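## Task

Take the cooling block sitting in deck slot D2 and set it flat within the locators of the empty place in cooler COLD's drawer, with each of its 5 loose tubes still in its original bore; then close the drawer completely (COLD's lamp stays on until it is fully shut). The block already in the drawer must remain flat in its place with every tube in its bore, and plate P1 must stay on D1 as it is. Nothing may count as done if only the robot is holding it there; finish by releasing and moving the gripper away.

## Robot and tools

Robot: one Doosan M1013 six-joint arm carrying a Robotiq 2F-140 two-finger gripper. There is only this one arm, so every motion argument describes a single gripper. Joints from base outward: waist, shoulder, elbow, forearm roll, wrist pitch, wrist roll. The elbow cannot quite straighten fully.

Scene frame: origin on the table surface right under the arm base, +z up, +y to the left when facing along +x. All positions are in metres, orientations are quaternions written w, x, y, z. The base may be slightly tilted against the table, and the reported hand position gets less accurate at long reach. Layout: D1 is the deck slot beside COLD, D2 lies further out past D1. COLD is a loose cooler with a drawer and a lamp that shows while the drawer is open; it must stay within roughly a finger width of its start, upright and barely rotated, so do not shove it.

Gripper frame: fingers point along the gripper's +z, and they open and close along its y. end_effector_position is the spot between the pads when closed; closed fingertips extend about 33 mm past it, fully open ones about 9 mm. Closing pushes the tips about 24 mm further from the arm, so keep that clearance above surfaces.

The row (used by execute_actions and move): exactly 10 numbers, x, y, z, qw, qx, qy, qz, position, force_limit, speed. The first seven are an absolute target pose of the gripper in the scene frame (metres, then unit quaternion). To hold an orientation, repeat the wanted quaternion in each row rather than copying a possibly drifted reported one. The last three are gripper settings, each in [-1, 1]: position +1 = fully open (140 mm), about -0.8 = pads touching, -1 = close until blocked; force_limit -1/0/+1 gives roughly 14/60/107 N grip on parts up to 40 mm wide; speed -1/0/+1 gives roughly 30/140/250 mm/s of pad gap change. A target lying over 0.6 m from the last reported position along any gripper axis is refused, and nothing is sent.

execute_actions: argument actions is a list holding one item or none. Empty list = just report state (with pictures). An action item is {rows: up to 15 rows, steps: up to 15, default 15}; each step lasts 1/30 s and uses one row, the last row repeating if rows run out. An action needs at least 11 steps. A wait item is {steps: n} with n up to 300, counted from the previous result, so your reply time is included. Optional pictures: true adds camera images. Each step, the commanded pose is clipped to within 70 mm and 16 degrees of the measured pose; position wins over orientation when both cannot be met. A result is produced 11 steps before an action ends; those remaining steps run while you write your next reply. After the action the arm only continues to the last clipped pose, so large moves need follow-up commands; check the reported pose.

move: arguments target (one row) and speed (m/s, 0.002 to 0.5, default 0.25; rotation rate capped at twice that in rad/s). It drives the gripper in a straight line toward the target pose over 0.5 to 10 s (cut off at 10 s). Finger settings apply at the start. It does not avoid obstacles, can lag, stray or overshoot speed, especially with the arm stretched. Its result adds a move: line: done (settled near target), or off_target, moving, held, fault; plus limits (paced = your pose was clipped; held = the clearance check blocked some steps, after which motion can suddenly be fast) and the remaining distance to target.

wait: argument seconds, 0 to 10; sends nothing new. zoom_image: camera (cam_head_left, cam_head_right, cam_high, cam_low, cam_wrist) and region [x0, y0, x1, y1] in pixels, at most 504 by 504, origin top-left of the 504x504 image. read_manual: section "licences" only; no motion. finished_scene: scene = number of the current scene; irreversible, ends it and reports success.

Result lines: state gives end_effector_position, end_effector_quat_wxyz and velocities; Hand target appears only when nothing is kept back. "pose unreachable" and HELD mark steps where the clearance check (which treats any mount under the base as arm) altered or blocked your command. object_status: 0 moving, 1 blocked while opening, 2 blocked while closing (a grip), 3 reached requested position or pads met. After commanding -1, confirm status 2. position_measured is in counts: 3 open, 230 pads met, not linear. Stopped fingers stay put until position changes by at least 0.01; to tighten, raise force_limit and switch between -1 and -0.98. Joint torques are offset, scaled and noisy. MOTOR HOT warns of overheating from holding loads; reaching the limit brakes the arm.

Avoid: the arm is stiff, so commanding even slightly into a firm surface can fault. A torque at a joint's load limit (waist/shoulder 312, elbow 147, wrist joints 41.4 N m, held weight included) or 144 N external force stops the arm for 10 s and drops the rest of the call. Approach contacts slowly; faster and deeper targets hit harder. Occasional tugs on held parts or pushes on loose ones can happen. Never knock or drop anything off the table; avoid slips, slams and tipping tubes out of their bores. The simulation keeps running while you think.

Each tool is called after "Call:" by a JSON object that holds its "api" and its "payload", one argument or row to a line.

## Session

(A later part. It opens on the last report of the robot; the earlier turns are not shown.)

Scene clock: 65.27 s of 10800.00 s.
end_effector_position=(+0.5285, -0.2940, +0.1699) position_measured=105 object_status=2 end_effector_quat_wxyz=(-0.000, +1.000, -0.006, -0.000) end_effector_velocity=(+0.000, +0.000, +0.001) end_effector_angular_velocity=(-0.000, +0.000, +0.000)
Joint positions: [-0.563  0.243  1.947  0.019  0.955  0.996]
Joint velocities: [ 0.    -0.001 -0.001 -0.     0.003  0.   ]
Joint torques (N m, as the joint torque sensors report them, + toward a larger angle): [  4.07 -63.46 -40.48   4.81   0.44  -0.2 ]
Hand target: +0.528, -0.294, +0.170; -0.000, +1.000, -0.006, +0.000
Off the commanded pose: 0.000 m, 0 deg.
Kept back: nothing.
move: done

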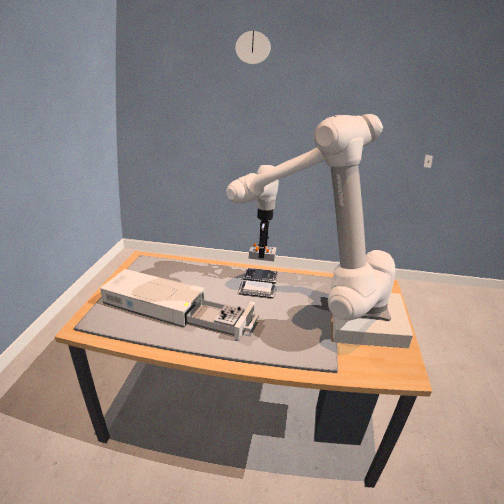

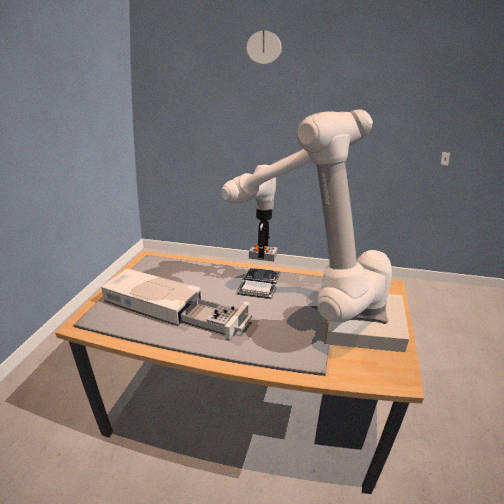

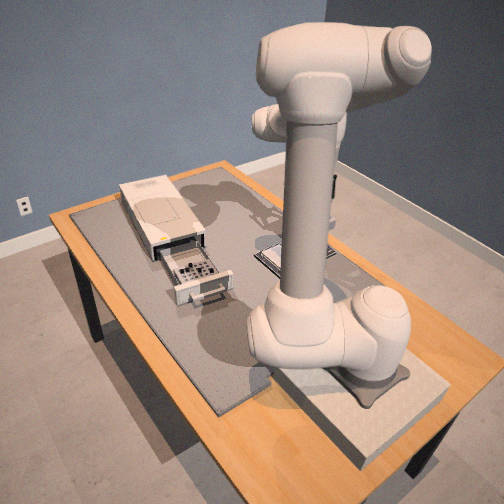

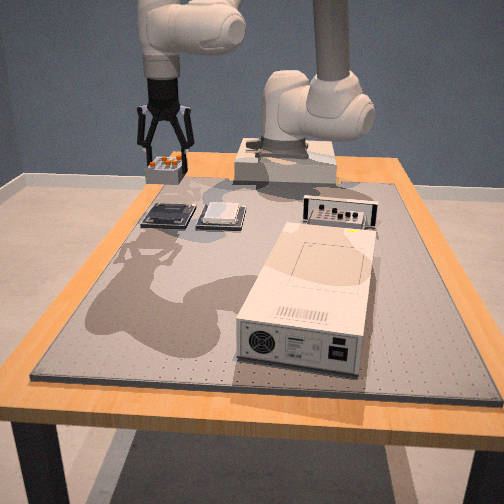

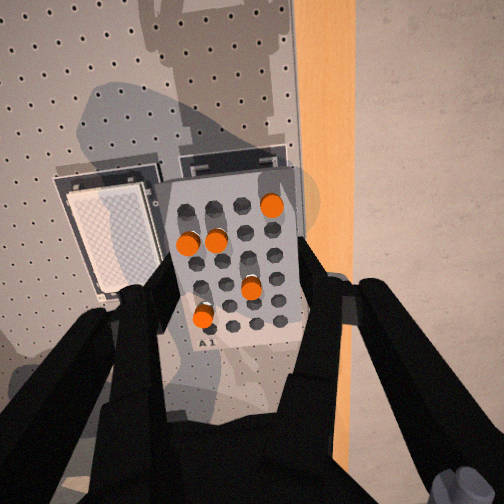

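Call:
{"api": "move", "payload": {
  "target": [0.7068, 0.1391, 0.155, 0, 0.7621, 0.6474, 0, -1, 0.5, -0.5],
  "speed": 0.22
}}

Call:
{"api": "zoom_image", "payload": {
  "camera": "cam_wrist",
  "region": [90, 100, 370, 300]
}}

Scene clock: 69.30 s of 10800.00 s.
end_effector_position=(+0.7060, +0.1390, +0.1551) position_measured=105 object_status=2 end_effector_quat_wxyz=(+0.000, +0.762, +0.647, -0.000) end_effector_velocity=(+0.001, +0.001, +0.000) end_effector_angular_velocity=(+0.000, -0.001, +0.002)
Joint positions: [0.151 0.404 1.734 0.015 0.996 0.293]
Joint velocities: [ 0.     0.001 -0.002  0.     0.001 -0.002]
Joint torques (N m, as the joint torque sensors report them, + toward a larger angle): [  3.83 -81.59 -40.84   4.5    0.74  -0.13]
Hand target: +0.706, +0.139, +0.155; +0.000, +0.762, +0.647, -0.000
Off the commanded pose: 0.001 m, 0 deg.
Kept back: nothing.
move: done

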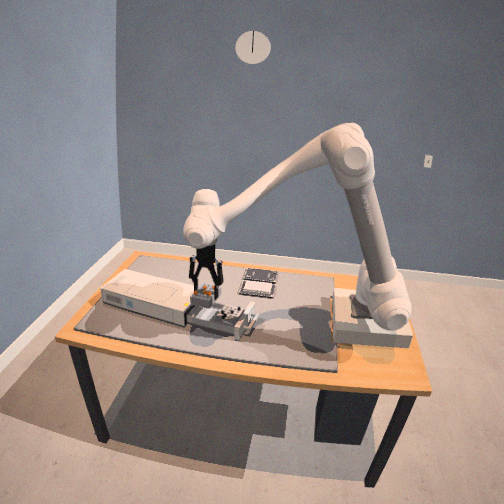

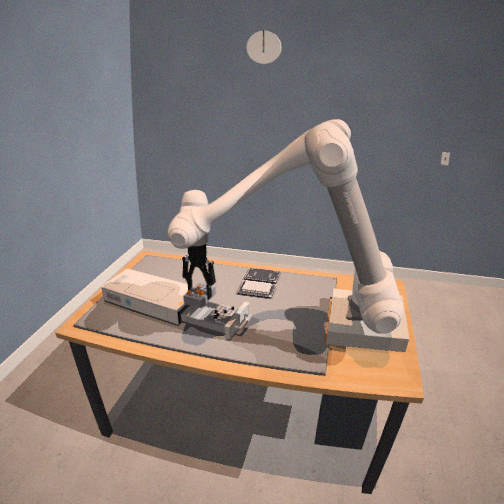

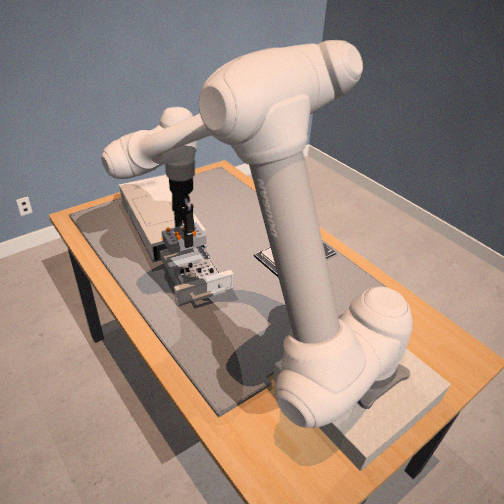

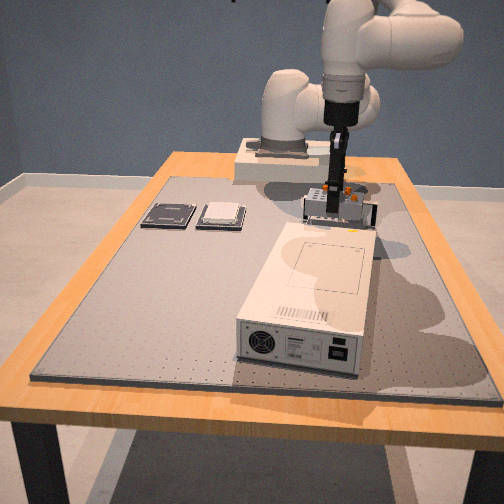

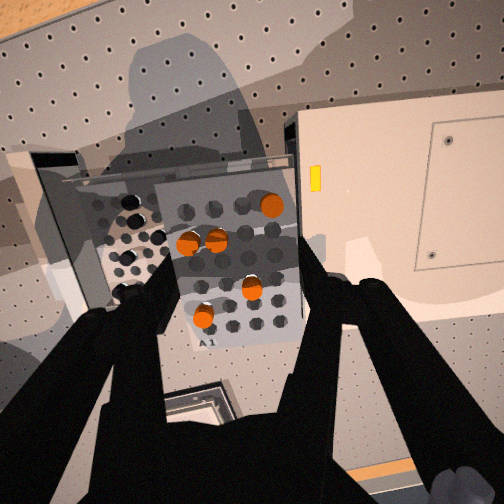

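Region (90, 100, 370, 300) of cam_wrist's 504x504 image, scaled by 1.800, with more detail than that image has; it fills the top 360 rows of this view, and the rest is white.

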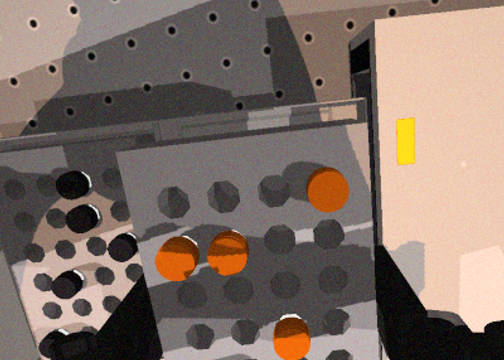

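Call:
{"api": "move", "payload": {
  "target": [0.7068, 0.1391, 0.118, 0, 0.7621, 0.6474, 0, -1, 0.5, -0.5],
  "speed": 0.08
}}

Call:
{"api": "zoom_image", "payload": {
  "camera": "cam_wrist",
  "region": [90, 100, 370, 300]
}}

Scene clock: 71.00 s of 10800.00 s.
end_effector_position=(+0.7068, +0.1391, +0.1181) position_measured=105 object_status=2 end_effector_quat_wxyz=(+0.000, +0.762, +0.647, +0.000) end_effector_velocity=(+0.000, -0.001, -0.001) end_effector_angular_velocity=(+0.000, +0.000, -0.001)
Joint positions: [0.152 0.44  1.759 0.017 0.935 0.292]
Joint velocities: [-0.001  0.001  0.001  0.    -0.002 -0.   ]
Joint torques (N m, as the joint torque sensors report them, + toward a larger angle): [  2.71 -84.79 -38.68   4.81   0.32   0.28]
Hand target: +0.707, +0.139, +0.118; +0.000, +0.762, +0.647, -0.000
Off the commanded pose: 0.000 m, 0 deg.
Kept back: nothing.
move: done

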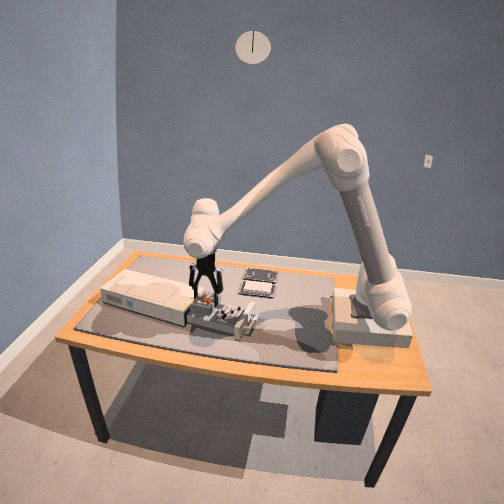

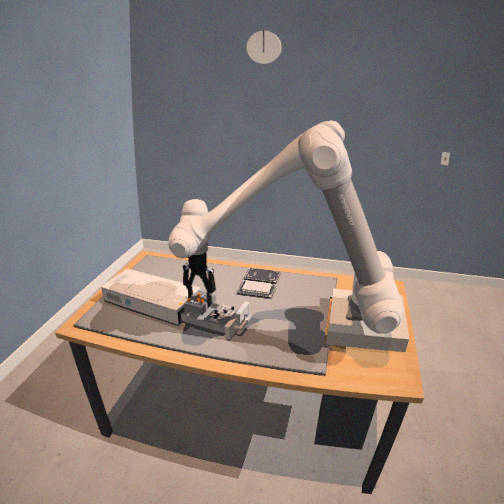

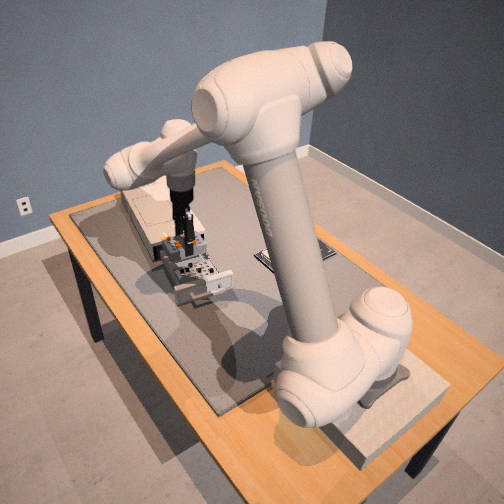

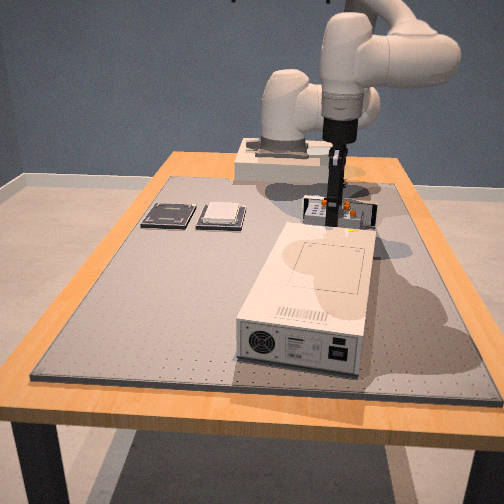

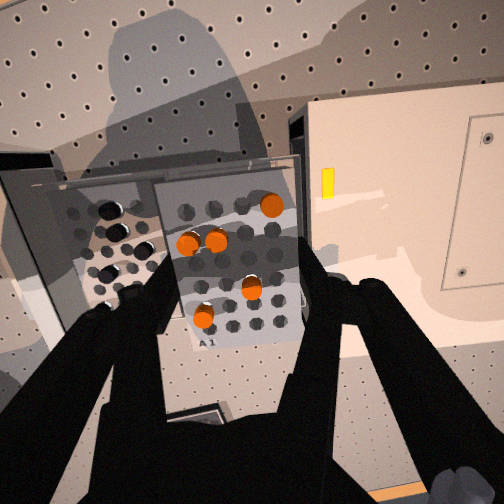

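Region (90, 100, 370, 300) of cam_wrist's 504x504 image, scaled by 1.800, with more detail than that image has; it fills the top 360 rows of this view, and the rest is white.

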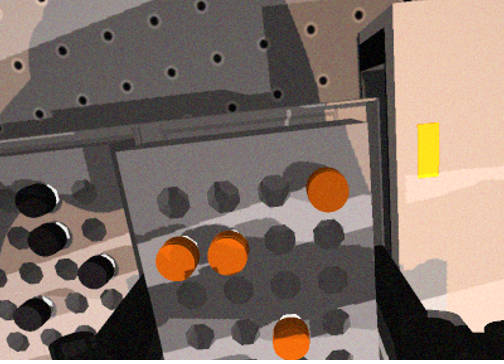

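Call:
{"api": "move", "payload": {
  "target": [0.7058, 0.1393, 0.09, 0, 0.7621, 0.6474, 0, -1, 0.5, -0.5],
  "speed": 0.04
}}

Call:
{"api": "zoom_image", "payload": {
  "camera": "cam_wrist",
  "region": [90, 130, 340, 270]
}}

Scene clock: 73.50 s of 10800.00 s.
end_effector_position=(+0.7058, +0.1393, +0.0901) position_measured=105 object_status=2 end_effector_quat_wxyz=(+0.000, +0.762, +0.647, +0.000) end_effector_velocity=(-0.000, -0.001, -0.002) end_effector_angular_velocity=(+0.000, +0.000, -0.001)
Joint positions: [0.153 0.467 1.778 0.017 0.889 0.292]
Joint velocities: [-0.001  0.001  0.001  0.    -0.002 -0.   ]
Joint torques (N m, as the joint torque sensors report them, + toward a larger angle): [  0.68 -87.57 -38.33   4.02   0.09   0.23]
Hand target: +0.706, +0.139, +0.090; +0.000, +0.762, +0.647, -0.000
Off the commanded pose: 0.000 m, 0 deg.
Kept back: nothing.
move: done

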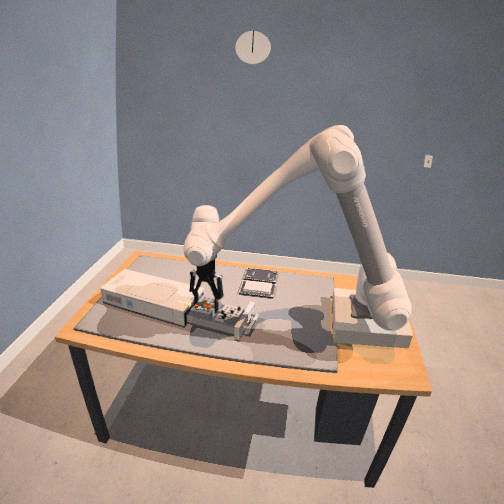

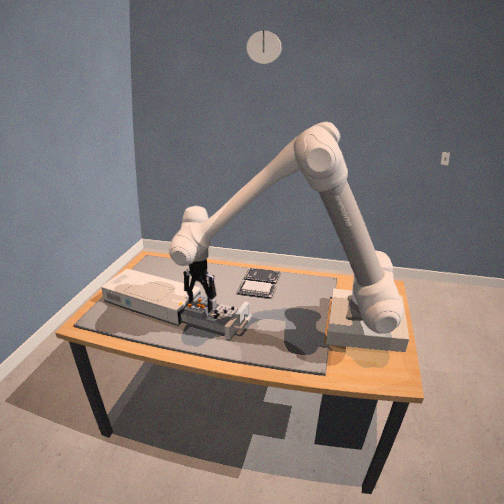

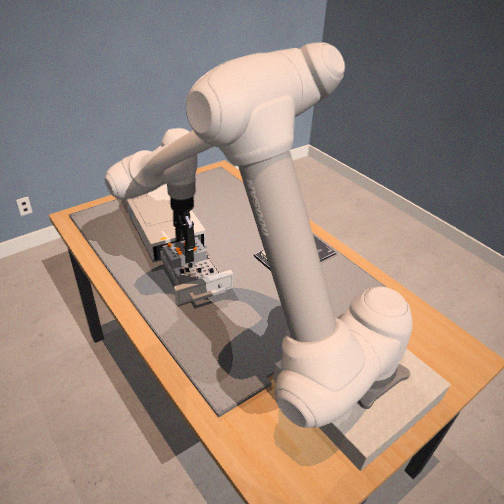

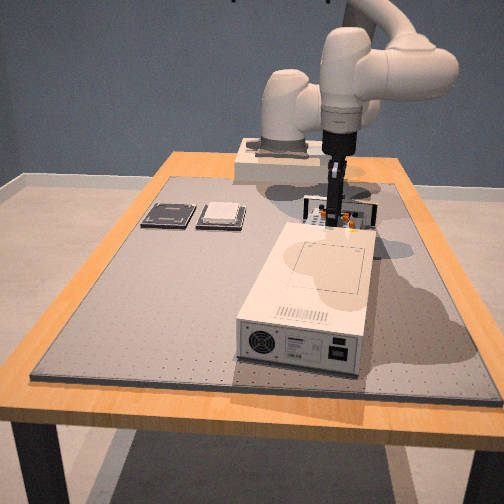

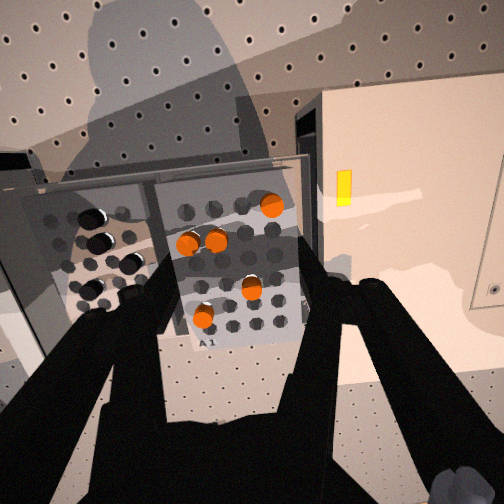

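Region (90, 130, 340, 270) of cam_wrist's 504x504 image, scaled by 2.016, with more detail than that image has; it fills the top 282 rows of this view, and the rest is white.

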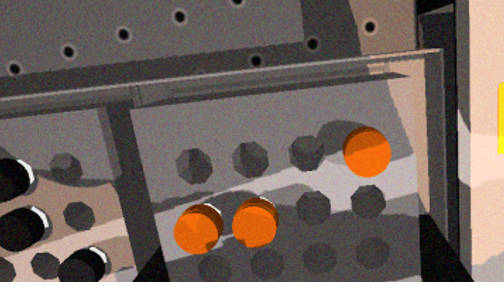

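Call:
{"api": "zoom_image", "payload": {
  "camera": "cam_wrist",
  "region": [125, 160, 195, 210]
}}

Call:
{"api": "zoom_image", "payload": {
  "camera": "cam_wrist",
  "region": [260, 145, 330, 195]
}}

Region (125, 160, 195, 210) of cam_wrist's 504x504 image, scaled by 7.200, with more detail than that image has; it fills the top 360 rows of this view, and the rest is white.

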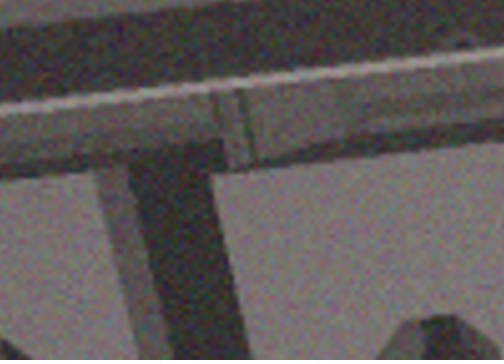

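Region (260, 145, 330, 195) of cam_wrist's 504x504 image, scaled by 7.200, with more detail than that image has; it fills the top 360 rows of this view, and the rest is white.

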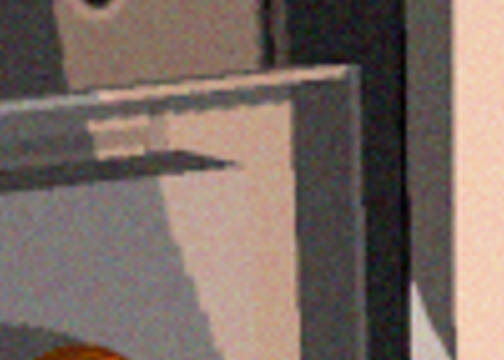

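Call:
{"api": "move", "payload": {
  "target": [0.7059, 0.14, 0.078, 0, 0.7621, 0.6474, 0, -1, 0.5, -0.5],
  "speed": 0.02
}}

Scene clock: 78.63 s of 10800.00 s.
end_effector_position=(+0.7059, +0.1400, +0.0781) position_measured=105 object_status=2 end_effector_quat_wxyz=(+0.000, +0.762, +0.647, +0.000) end_effector_velocity=(-0.000, +0.000, -0.001) end_effector_angular_velocity=(+0.000, +0.000, -0.002)
Joint positions: [0.154 0.48  1.785 0.018 0.87  0.292]
Joint velocities: [ 0.     0.001  0.001  0.    -0.002  0.001]
Joint torques (N m, as the joint torque sensors report them, + toward a larger angle): [  2.09 -85.82 -37.62   4.76   0.51  -0.32]
Hand target: +0.706, +0.140, +0.078; +0.000, +0.762, +0.647, -0.000
Off the commanded pose: 0.000 m, 0 deg.
Kept back: nothing.
After step 90, 1.27 s passed at rest.
move: done

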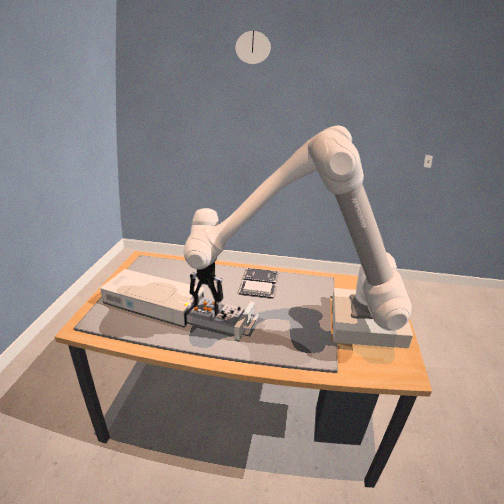

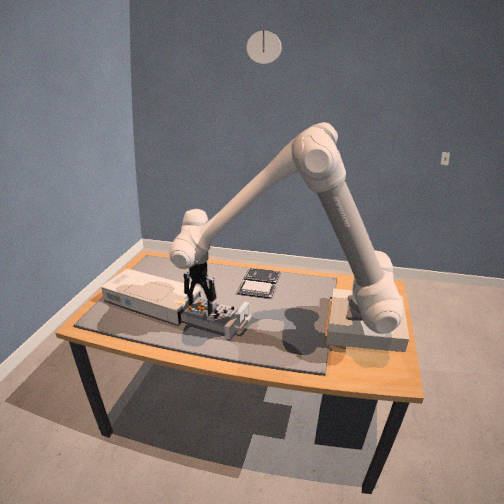

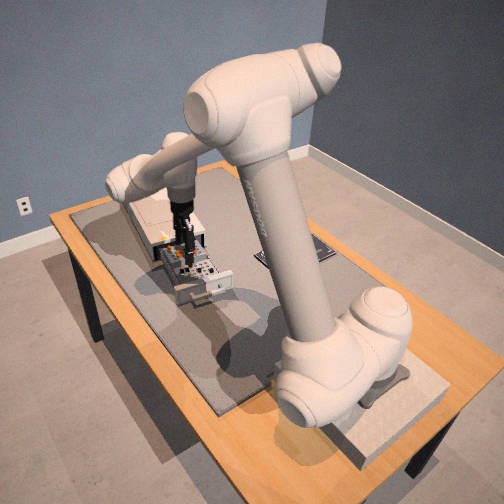

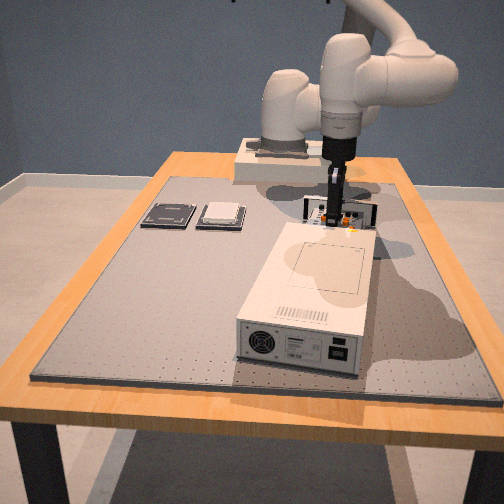

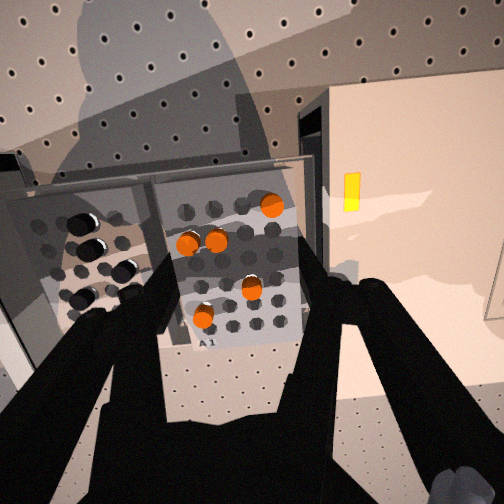

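Call:
{"api": "execute_actions", "payload": {
  "actions": []
}}

Scene clock: 80.30 s of 10800.00 s.
end_effector_position=(+0.7059, +0.1400, +0.0780) position_measured=105 object_status=2 end_effector_quat_wxyz=(+0.000, +0.762, +0.647, -0.000) end_effector_velocity=(+0.000, +0.000, +0.000) end_effector_angular_velocity=(+0.000, -0.000, -0.000)
Joint positions: [0.154 0.48  1.785 0.018 0.87  0.293]
Joint velocities: [-0.  0. -0.  0. -0. -0.]
Joint torques (N m, as the joint torque sensors report them, + toward a larger angle): [  2.44 -84.9  -37.74   4.3    0.83   0.09]
Hand target: +0.706, +0.140, +0.078; +0.000, +0.762, +0.647, -0.000
Off the commanded pose: 0.000 m, 0 deg.
Kept back: nothing.
Steps of this call (steps 1 to 50: nothing new was sent). Readings (end_effector_position | what the end effector reports):
1: (+0.7059, +0.1400, +0.0781) | position_measured=105 object_status=2
2: (+0.7059, +0.1400, +0.0780) | position_measured=105 object_status=2
4: (+0.7059, +0.1400, +0.0780) | position_measured=105 object_status=2
8: (+0.7059, +0.1400, +0.0780) | position_measured=105 object_status=2
50: the state above

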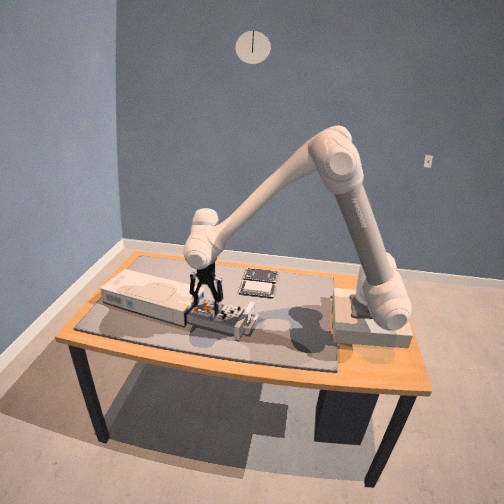

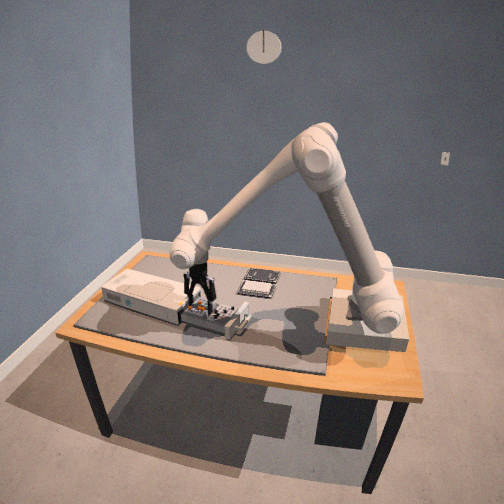

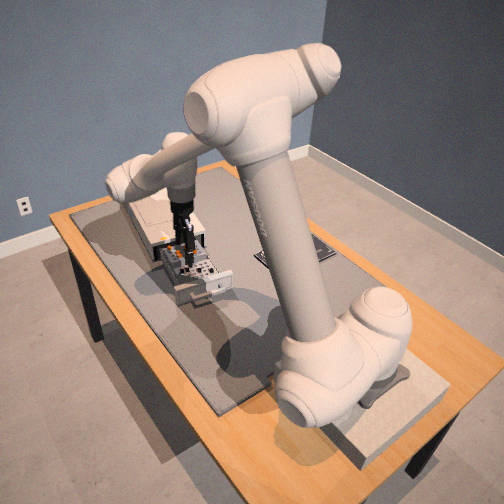

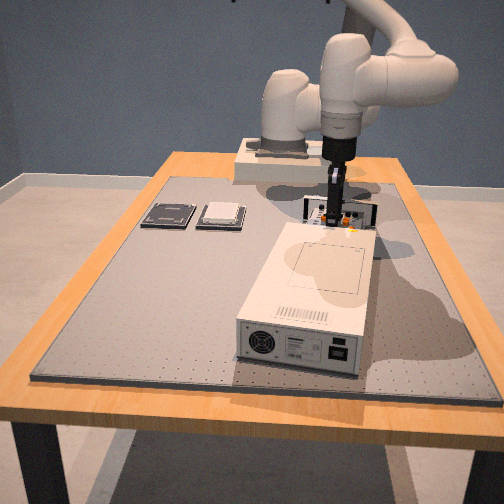

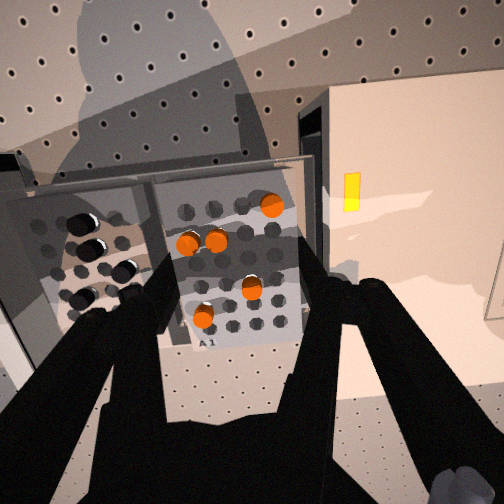

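Call:
{"api": "move", "payload": {
  "target": [0.7059, 0.1400, 0.0755, 0, 0.7621, 0.6474, 0, -1, 0.5, -0.5],
  "speed": 0.01
}}

Scene clock: 81.37 s of 10800.00 s.
end_effector_position=(+0.7059, +0.1400, +0.0755) position_measured=105 object_status=2 end_effector_quat_wxyz=(+0.000, +0.762, +0.647, +0.000) end_effector_velocity=(-0.000, +0.000, -0.001) end_effector_angular_velocity=(+0.001, +0.001, +0.000)
Joint positions: [0.154 0.482 1.786 0.018 0.866 0.293]
Joint velocities: [-0.     0.001  0.001  0.001 -0.001 -0.001]
Joint torques (N m, as the joint torque sensors report them, + toward a larger angle): [ -0.09 -86.66 -37.17   4.3    0.42   0.23]
Hand target: +0.706, +0.140, +0.075; +0.000, +0.762, +0.647, -0.000
Off the commanded pose: 0.000 m, 0 deg.
Kept back: nothing.
move: done

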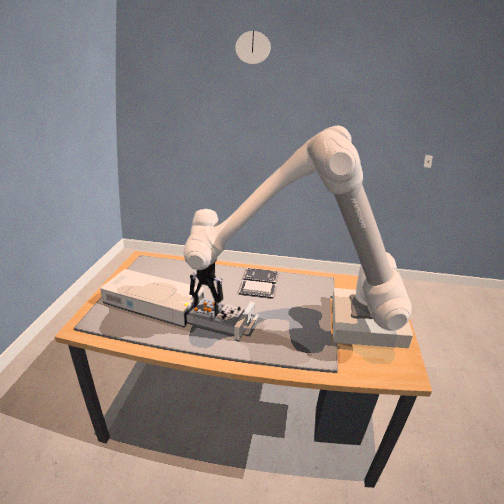

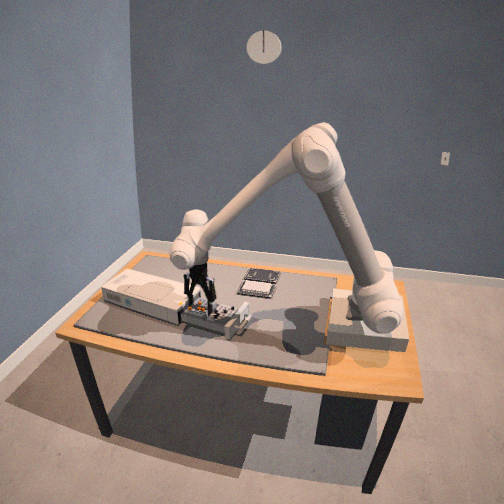

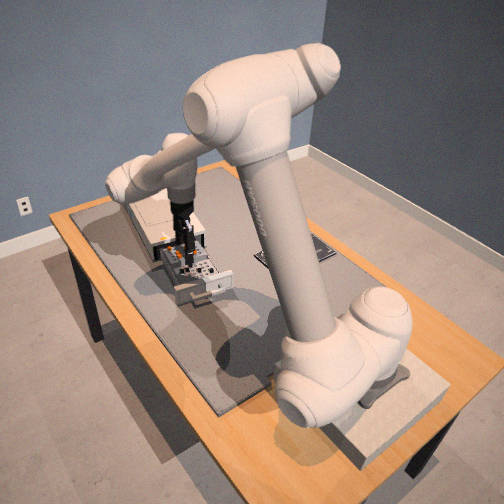

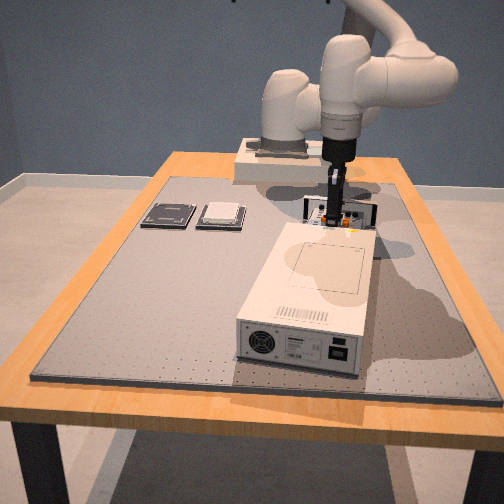

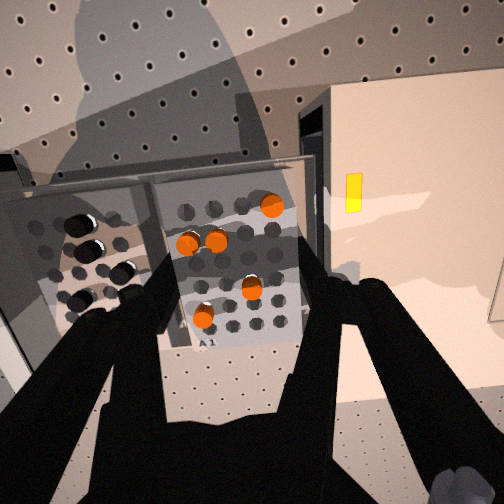

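Call:
{"api": "move", "payload": {
  "target": [0.7059, 0.1400, 0.0735, 0, 0.7621, 0.6474, 0, -1, 0.5, -0.5],
  "speed": 0.01
}}

Scene clock: 82.33 s of 10800.00 s.
end_effector_position=(+0.7059, +0.1400, +0.0735) position_measured=105 object_status=2 end_effector_quat_wxyz=(+0.000, +0.762, +0.647, +0.000) end_effector_velocity=(-0.000, +0.000, -0.000) end_effector_angular_velocity=(+0.000, +0.000, +0.000)
Joint positions: [0.154 0.484 1.787 0.018 0.862 0.293]
Joint velocities: [ 0.     0.     0.     0.    -0.001 -0.   ]
Joint torques (N m, as the joint torque sensors report them, + toward a larger angle): [  1.63 -87.5  -37.15   4.3    0.61   0.  ]
Hand target: +0.706, +0.140, +0.073; +0.000, +0.762, +0.647, -0.000
Off the commanded pose: 0.000 m, 0 deg.
Kept back: nothing.
move: done

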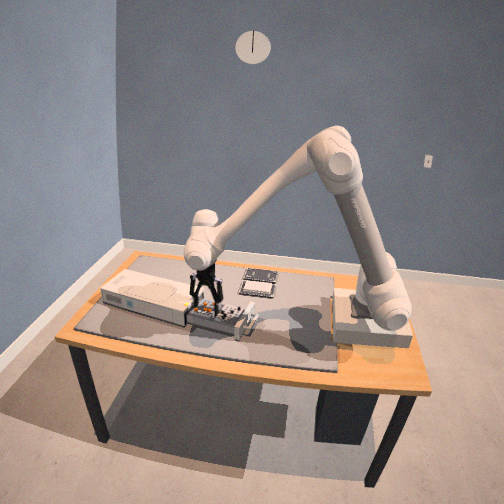

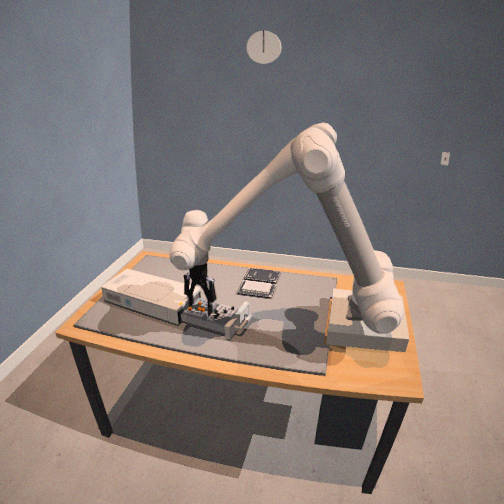

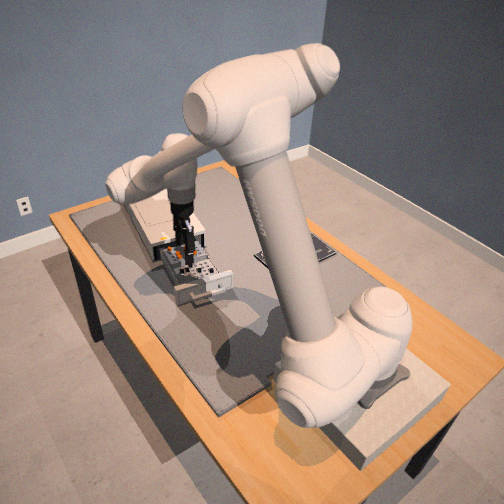

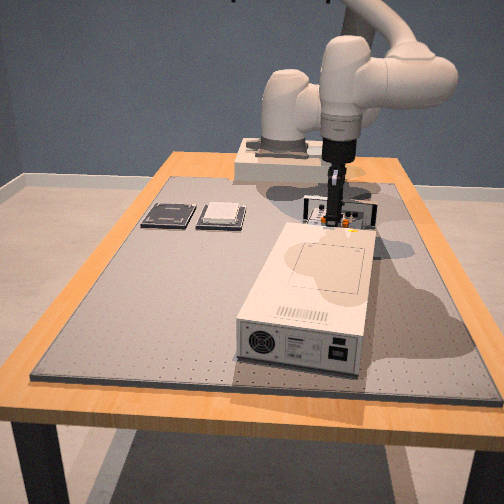

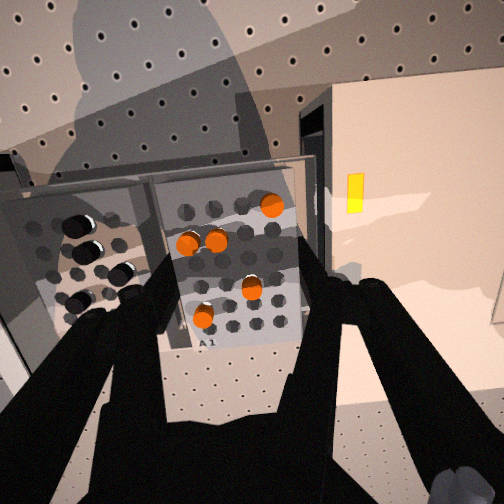

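Call:
{"api": "move", "payload": {
  "target": [0.7059, 0.1400, 0.0715, 0, 0.7621, 0.6474, 0, -1, 0.5, -0.5],
  "speed": 0.01
}}

Scene clock: 83.30 s of 10800.00 s.
end_effector_position=(+0.7059, +0.1400, +0.0715) position_measured=105 object_status=2 end_effector_quat_wxyz=(+0.000, +0.762, +0.647, +0.000) end_effector_velocity=(-0.000, +0.000, -0.000) end_effector_angular_velocity=(+0.000, +0.000, +0.002)
Joint positions: [0.154 0.487 1.788 0.018 0.859 0.293]
Joint velocities: [ 0.     0.     0.     0.    -0.001 -0.002]
Joint torques (N m, as the joint torque sensors report them, + toward a larger angle): [  1.82 -86.17 -37.61   4.08   0.41   0.17]
Hand target: +0.706, +0.140, +0.071; +0.000, +0.762, +0.647, -0.000
Off the commanded pose: 0.000 m, 0 deg.
Kept back: nothing.
move: done

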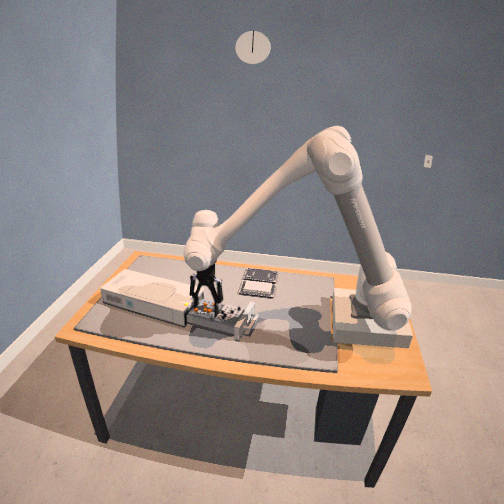

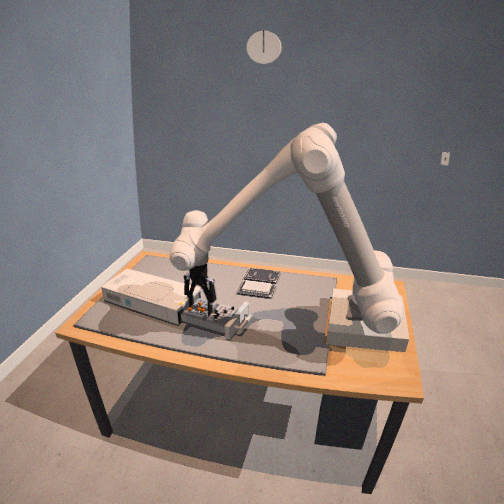

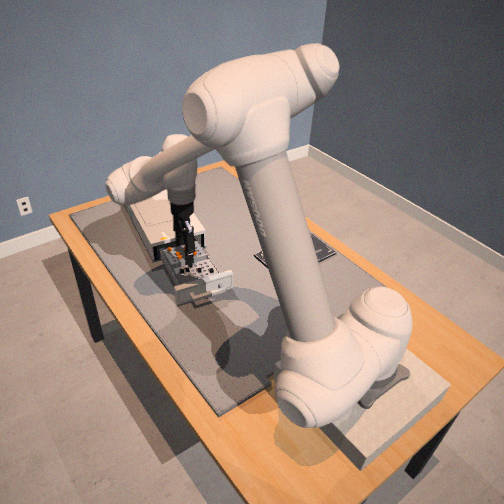

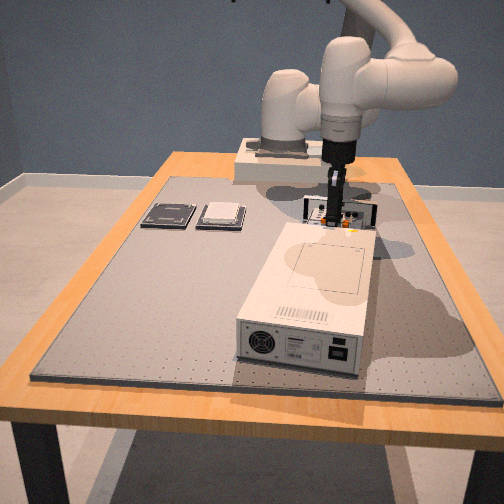

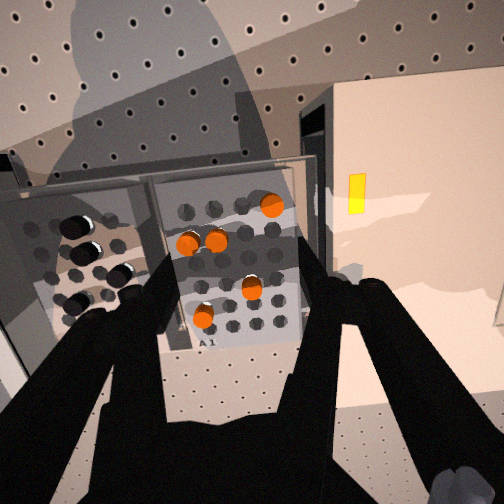

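Call:
{"api": "zoom_image", "payload": {
  "camera": "cam_wrist",
  "region": [0, 140, 340, 360]
}}

Call:
{"api": "zoom_image", "payload": {
  "camera": "cam_head_left",
  "region": [170, 270, 270, 350]
}}

Region (0, 140, 340, 360) of cam_wrist's 504x504 image, scaled by 1.482, with more detail than that image has; it fills the top 326 rows of this view, and the rest is white.

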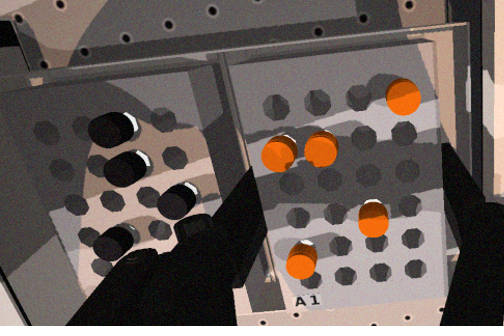

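Region (170, 270, 270, 350) of cam_head_left's 504x504 image, scaled by 5.040, with more detail than that image has; it fills the top 403 rows of this view, and the rest is white.

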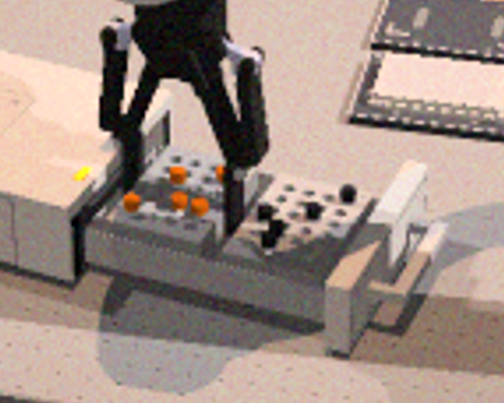

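Call:
{"api": "move", "payload": {
  "target": [0.7059, 0.1400, 0.0695, 0, 0.7621, 0.6474, 0, -1, 0.5, -0.5],
  "speed": 0.01
}}

Scene clock: 89.80 s of 10800.00 s.
end_effector_position=(+0.7059, +0.1400, +0.0696) position_measured=105 object_status=2 end_effector_quat_wxyz=(+0.000, +0.762, +0.647, +0.000) end_effector_velocity=(-0.000, +0.001, -0.001) end_effector_angular_velocity=(+0.000, +0.000, +0.002)
Joint positions: [0.154 0.489 1.789 0.018 0.856 0.292]
Joint velocities: [ 0.001  0.001  0.     0.    -0.001 -0.001]
Joint torques (N m, as the joint torque sensors report them, + toward a larger angle): [  5.62 -79.45 -33.94   4.61  -0.27  -0.52]
Hand target: +0.706, +0.140, +0.069; +0.000, +0.762, +0.647, -0.000
Off the commanded pose: 0.000 m, 0 deg.
Kept back: nothing.
After step 90, 2.80 s passed at rest.
move: done

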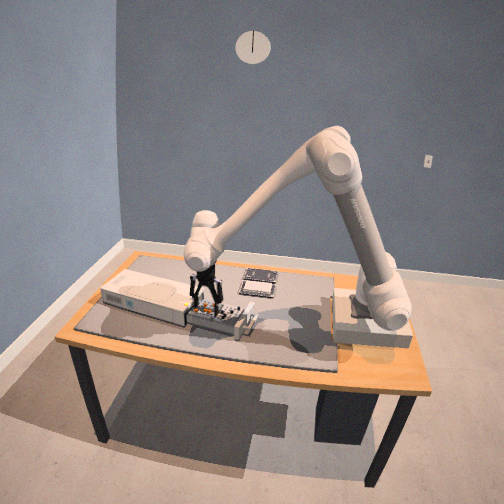

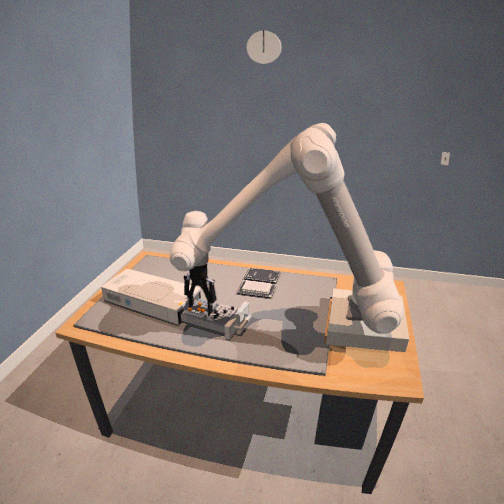

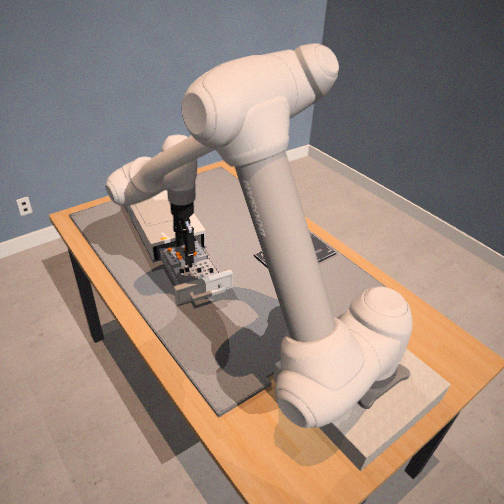

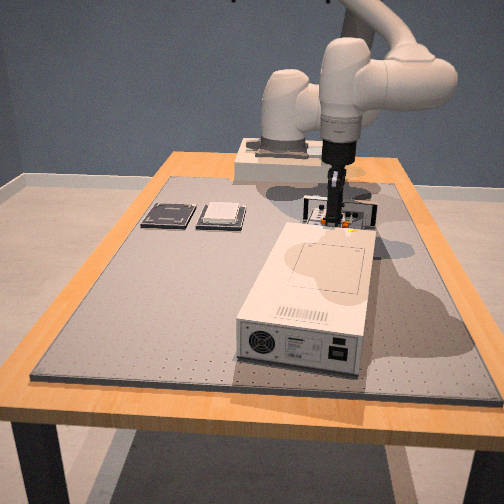

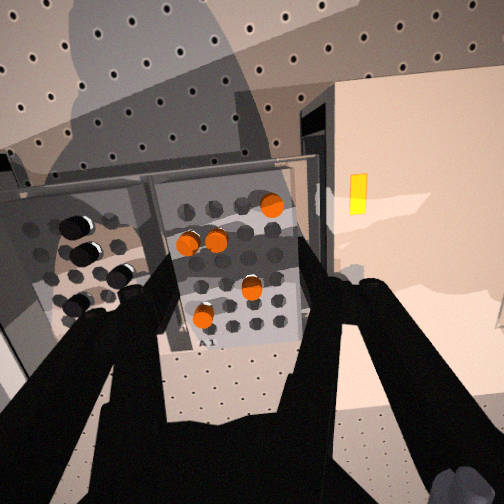

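Call:
{"api": "zoom_image", "payload": {
  "camera": "cam_wrist",
  "region": [100, 140, 340, 360]
}}

Call:
{"api": "zoom_image", "payload": {
  "camera": "cam_high",
  "region": [140, 210, 250, 310]
}}

Region (100, 140, 340, 360) of cam_wrist's 504x504 image, scaled by 2.100, with more detail than that image has; it fills the top 462 rows of this view, and the rest is white.

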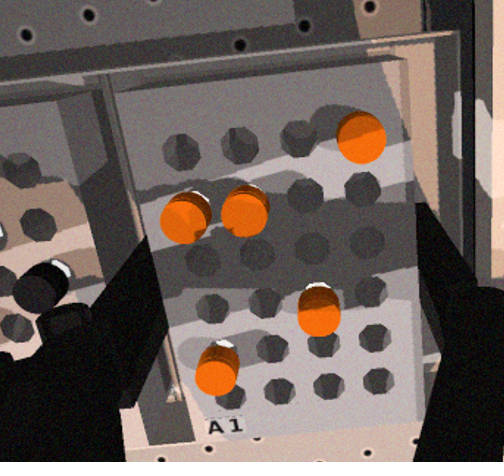

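Region (140, 210, 250, 310) of cam_high's 504x504 image, scaled by 4.582, with more detail than that image has; it fills the top 458 rows of this view, and the rest is white.

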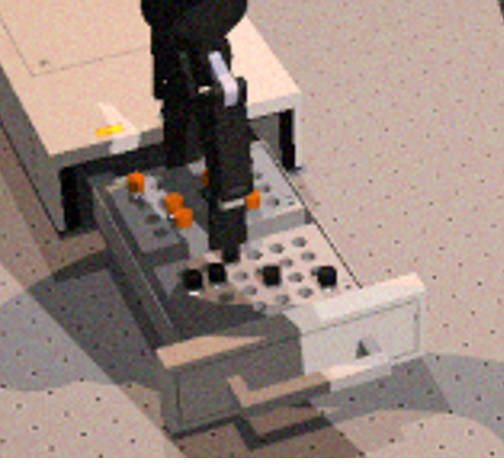

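Call:
{"api": "execute_actions", "payload": {
  "actions": [],
  "pictures": false
}}

Scene clock: 91.27 s of 10800.00 s.
end_effector_position=(+0.7059, +0.1400, +0.0695) position_measured=105 object_status=2 end_effector_quat_wxyz=(+0.000, +0.762, +0.647, +0.000) end_effector_velocity=(-0.000, -0.000, -0.000) end_effector_angular_velocity=(-0.000, +0.000, -0.000)
Joint positions: [0.154 0.489 1.789 0.018 0.856 0.292]
Joint velocities: [-0.001 -0.     0.     0.     0.    -0.   ]
Joint torques (N m, as the joint torque sensors report them, + toward a larger angle): [  7.29 -76.18 -33.56   5.01  -0.05  -0.56]
Hand target: +0.706, +0.140, +0.069; +0.000, +0.762, +0.647, -0.000
Off the commanded pose: 0.000 m, 0 deg.
Kept back: nothing.
Steps of this call (steps 1 to 44: nothing new was sent). Readings (end_effector_position | what the end effector reports):
1: (+0.7059, +0.1400, +0.0696) | position_measured=105 object_status=2
2: (+0.7059, +0.1400, +0.0695) | position_measured=105 object_status=2
4: (+0.7059, +0.1400, +0.0695) | position_measured=105 object_status=2
8: (+0.7059, +0.1400, +0.0695) | position_measured=105 object_status=2
44: the state above


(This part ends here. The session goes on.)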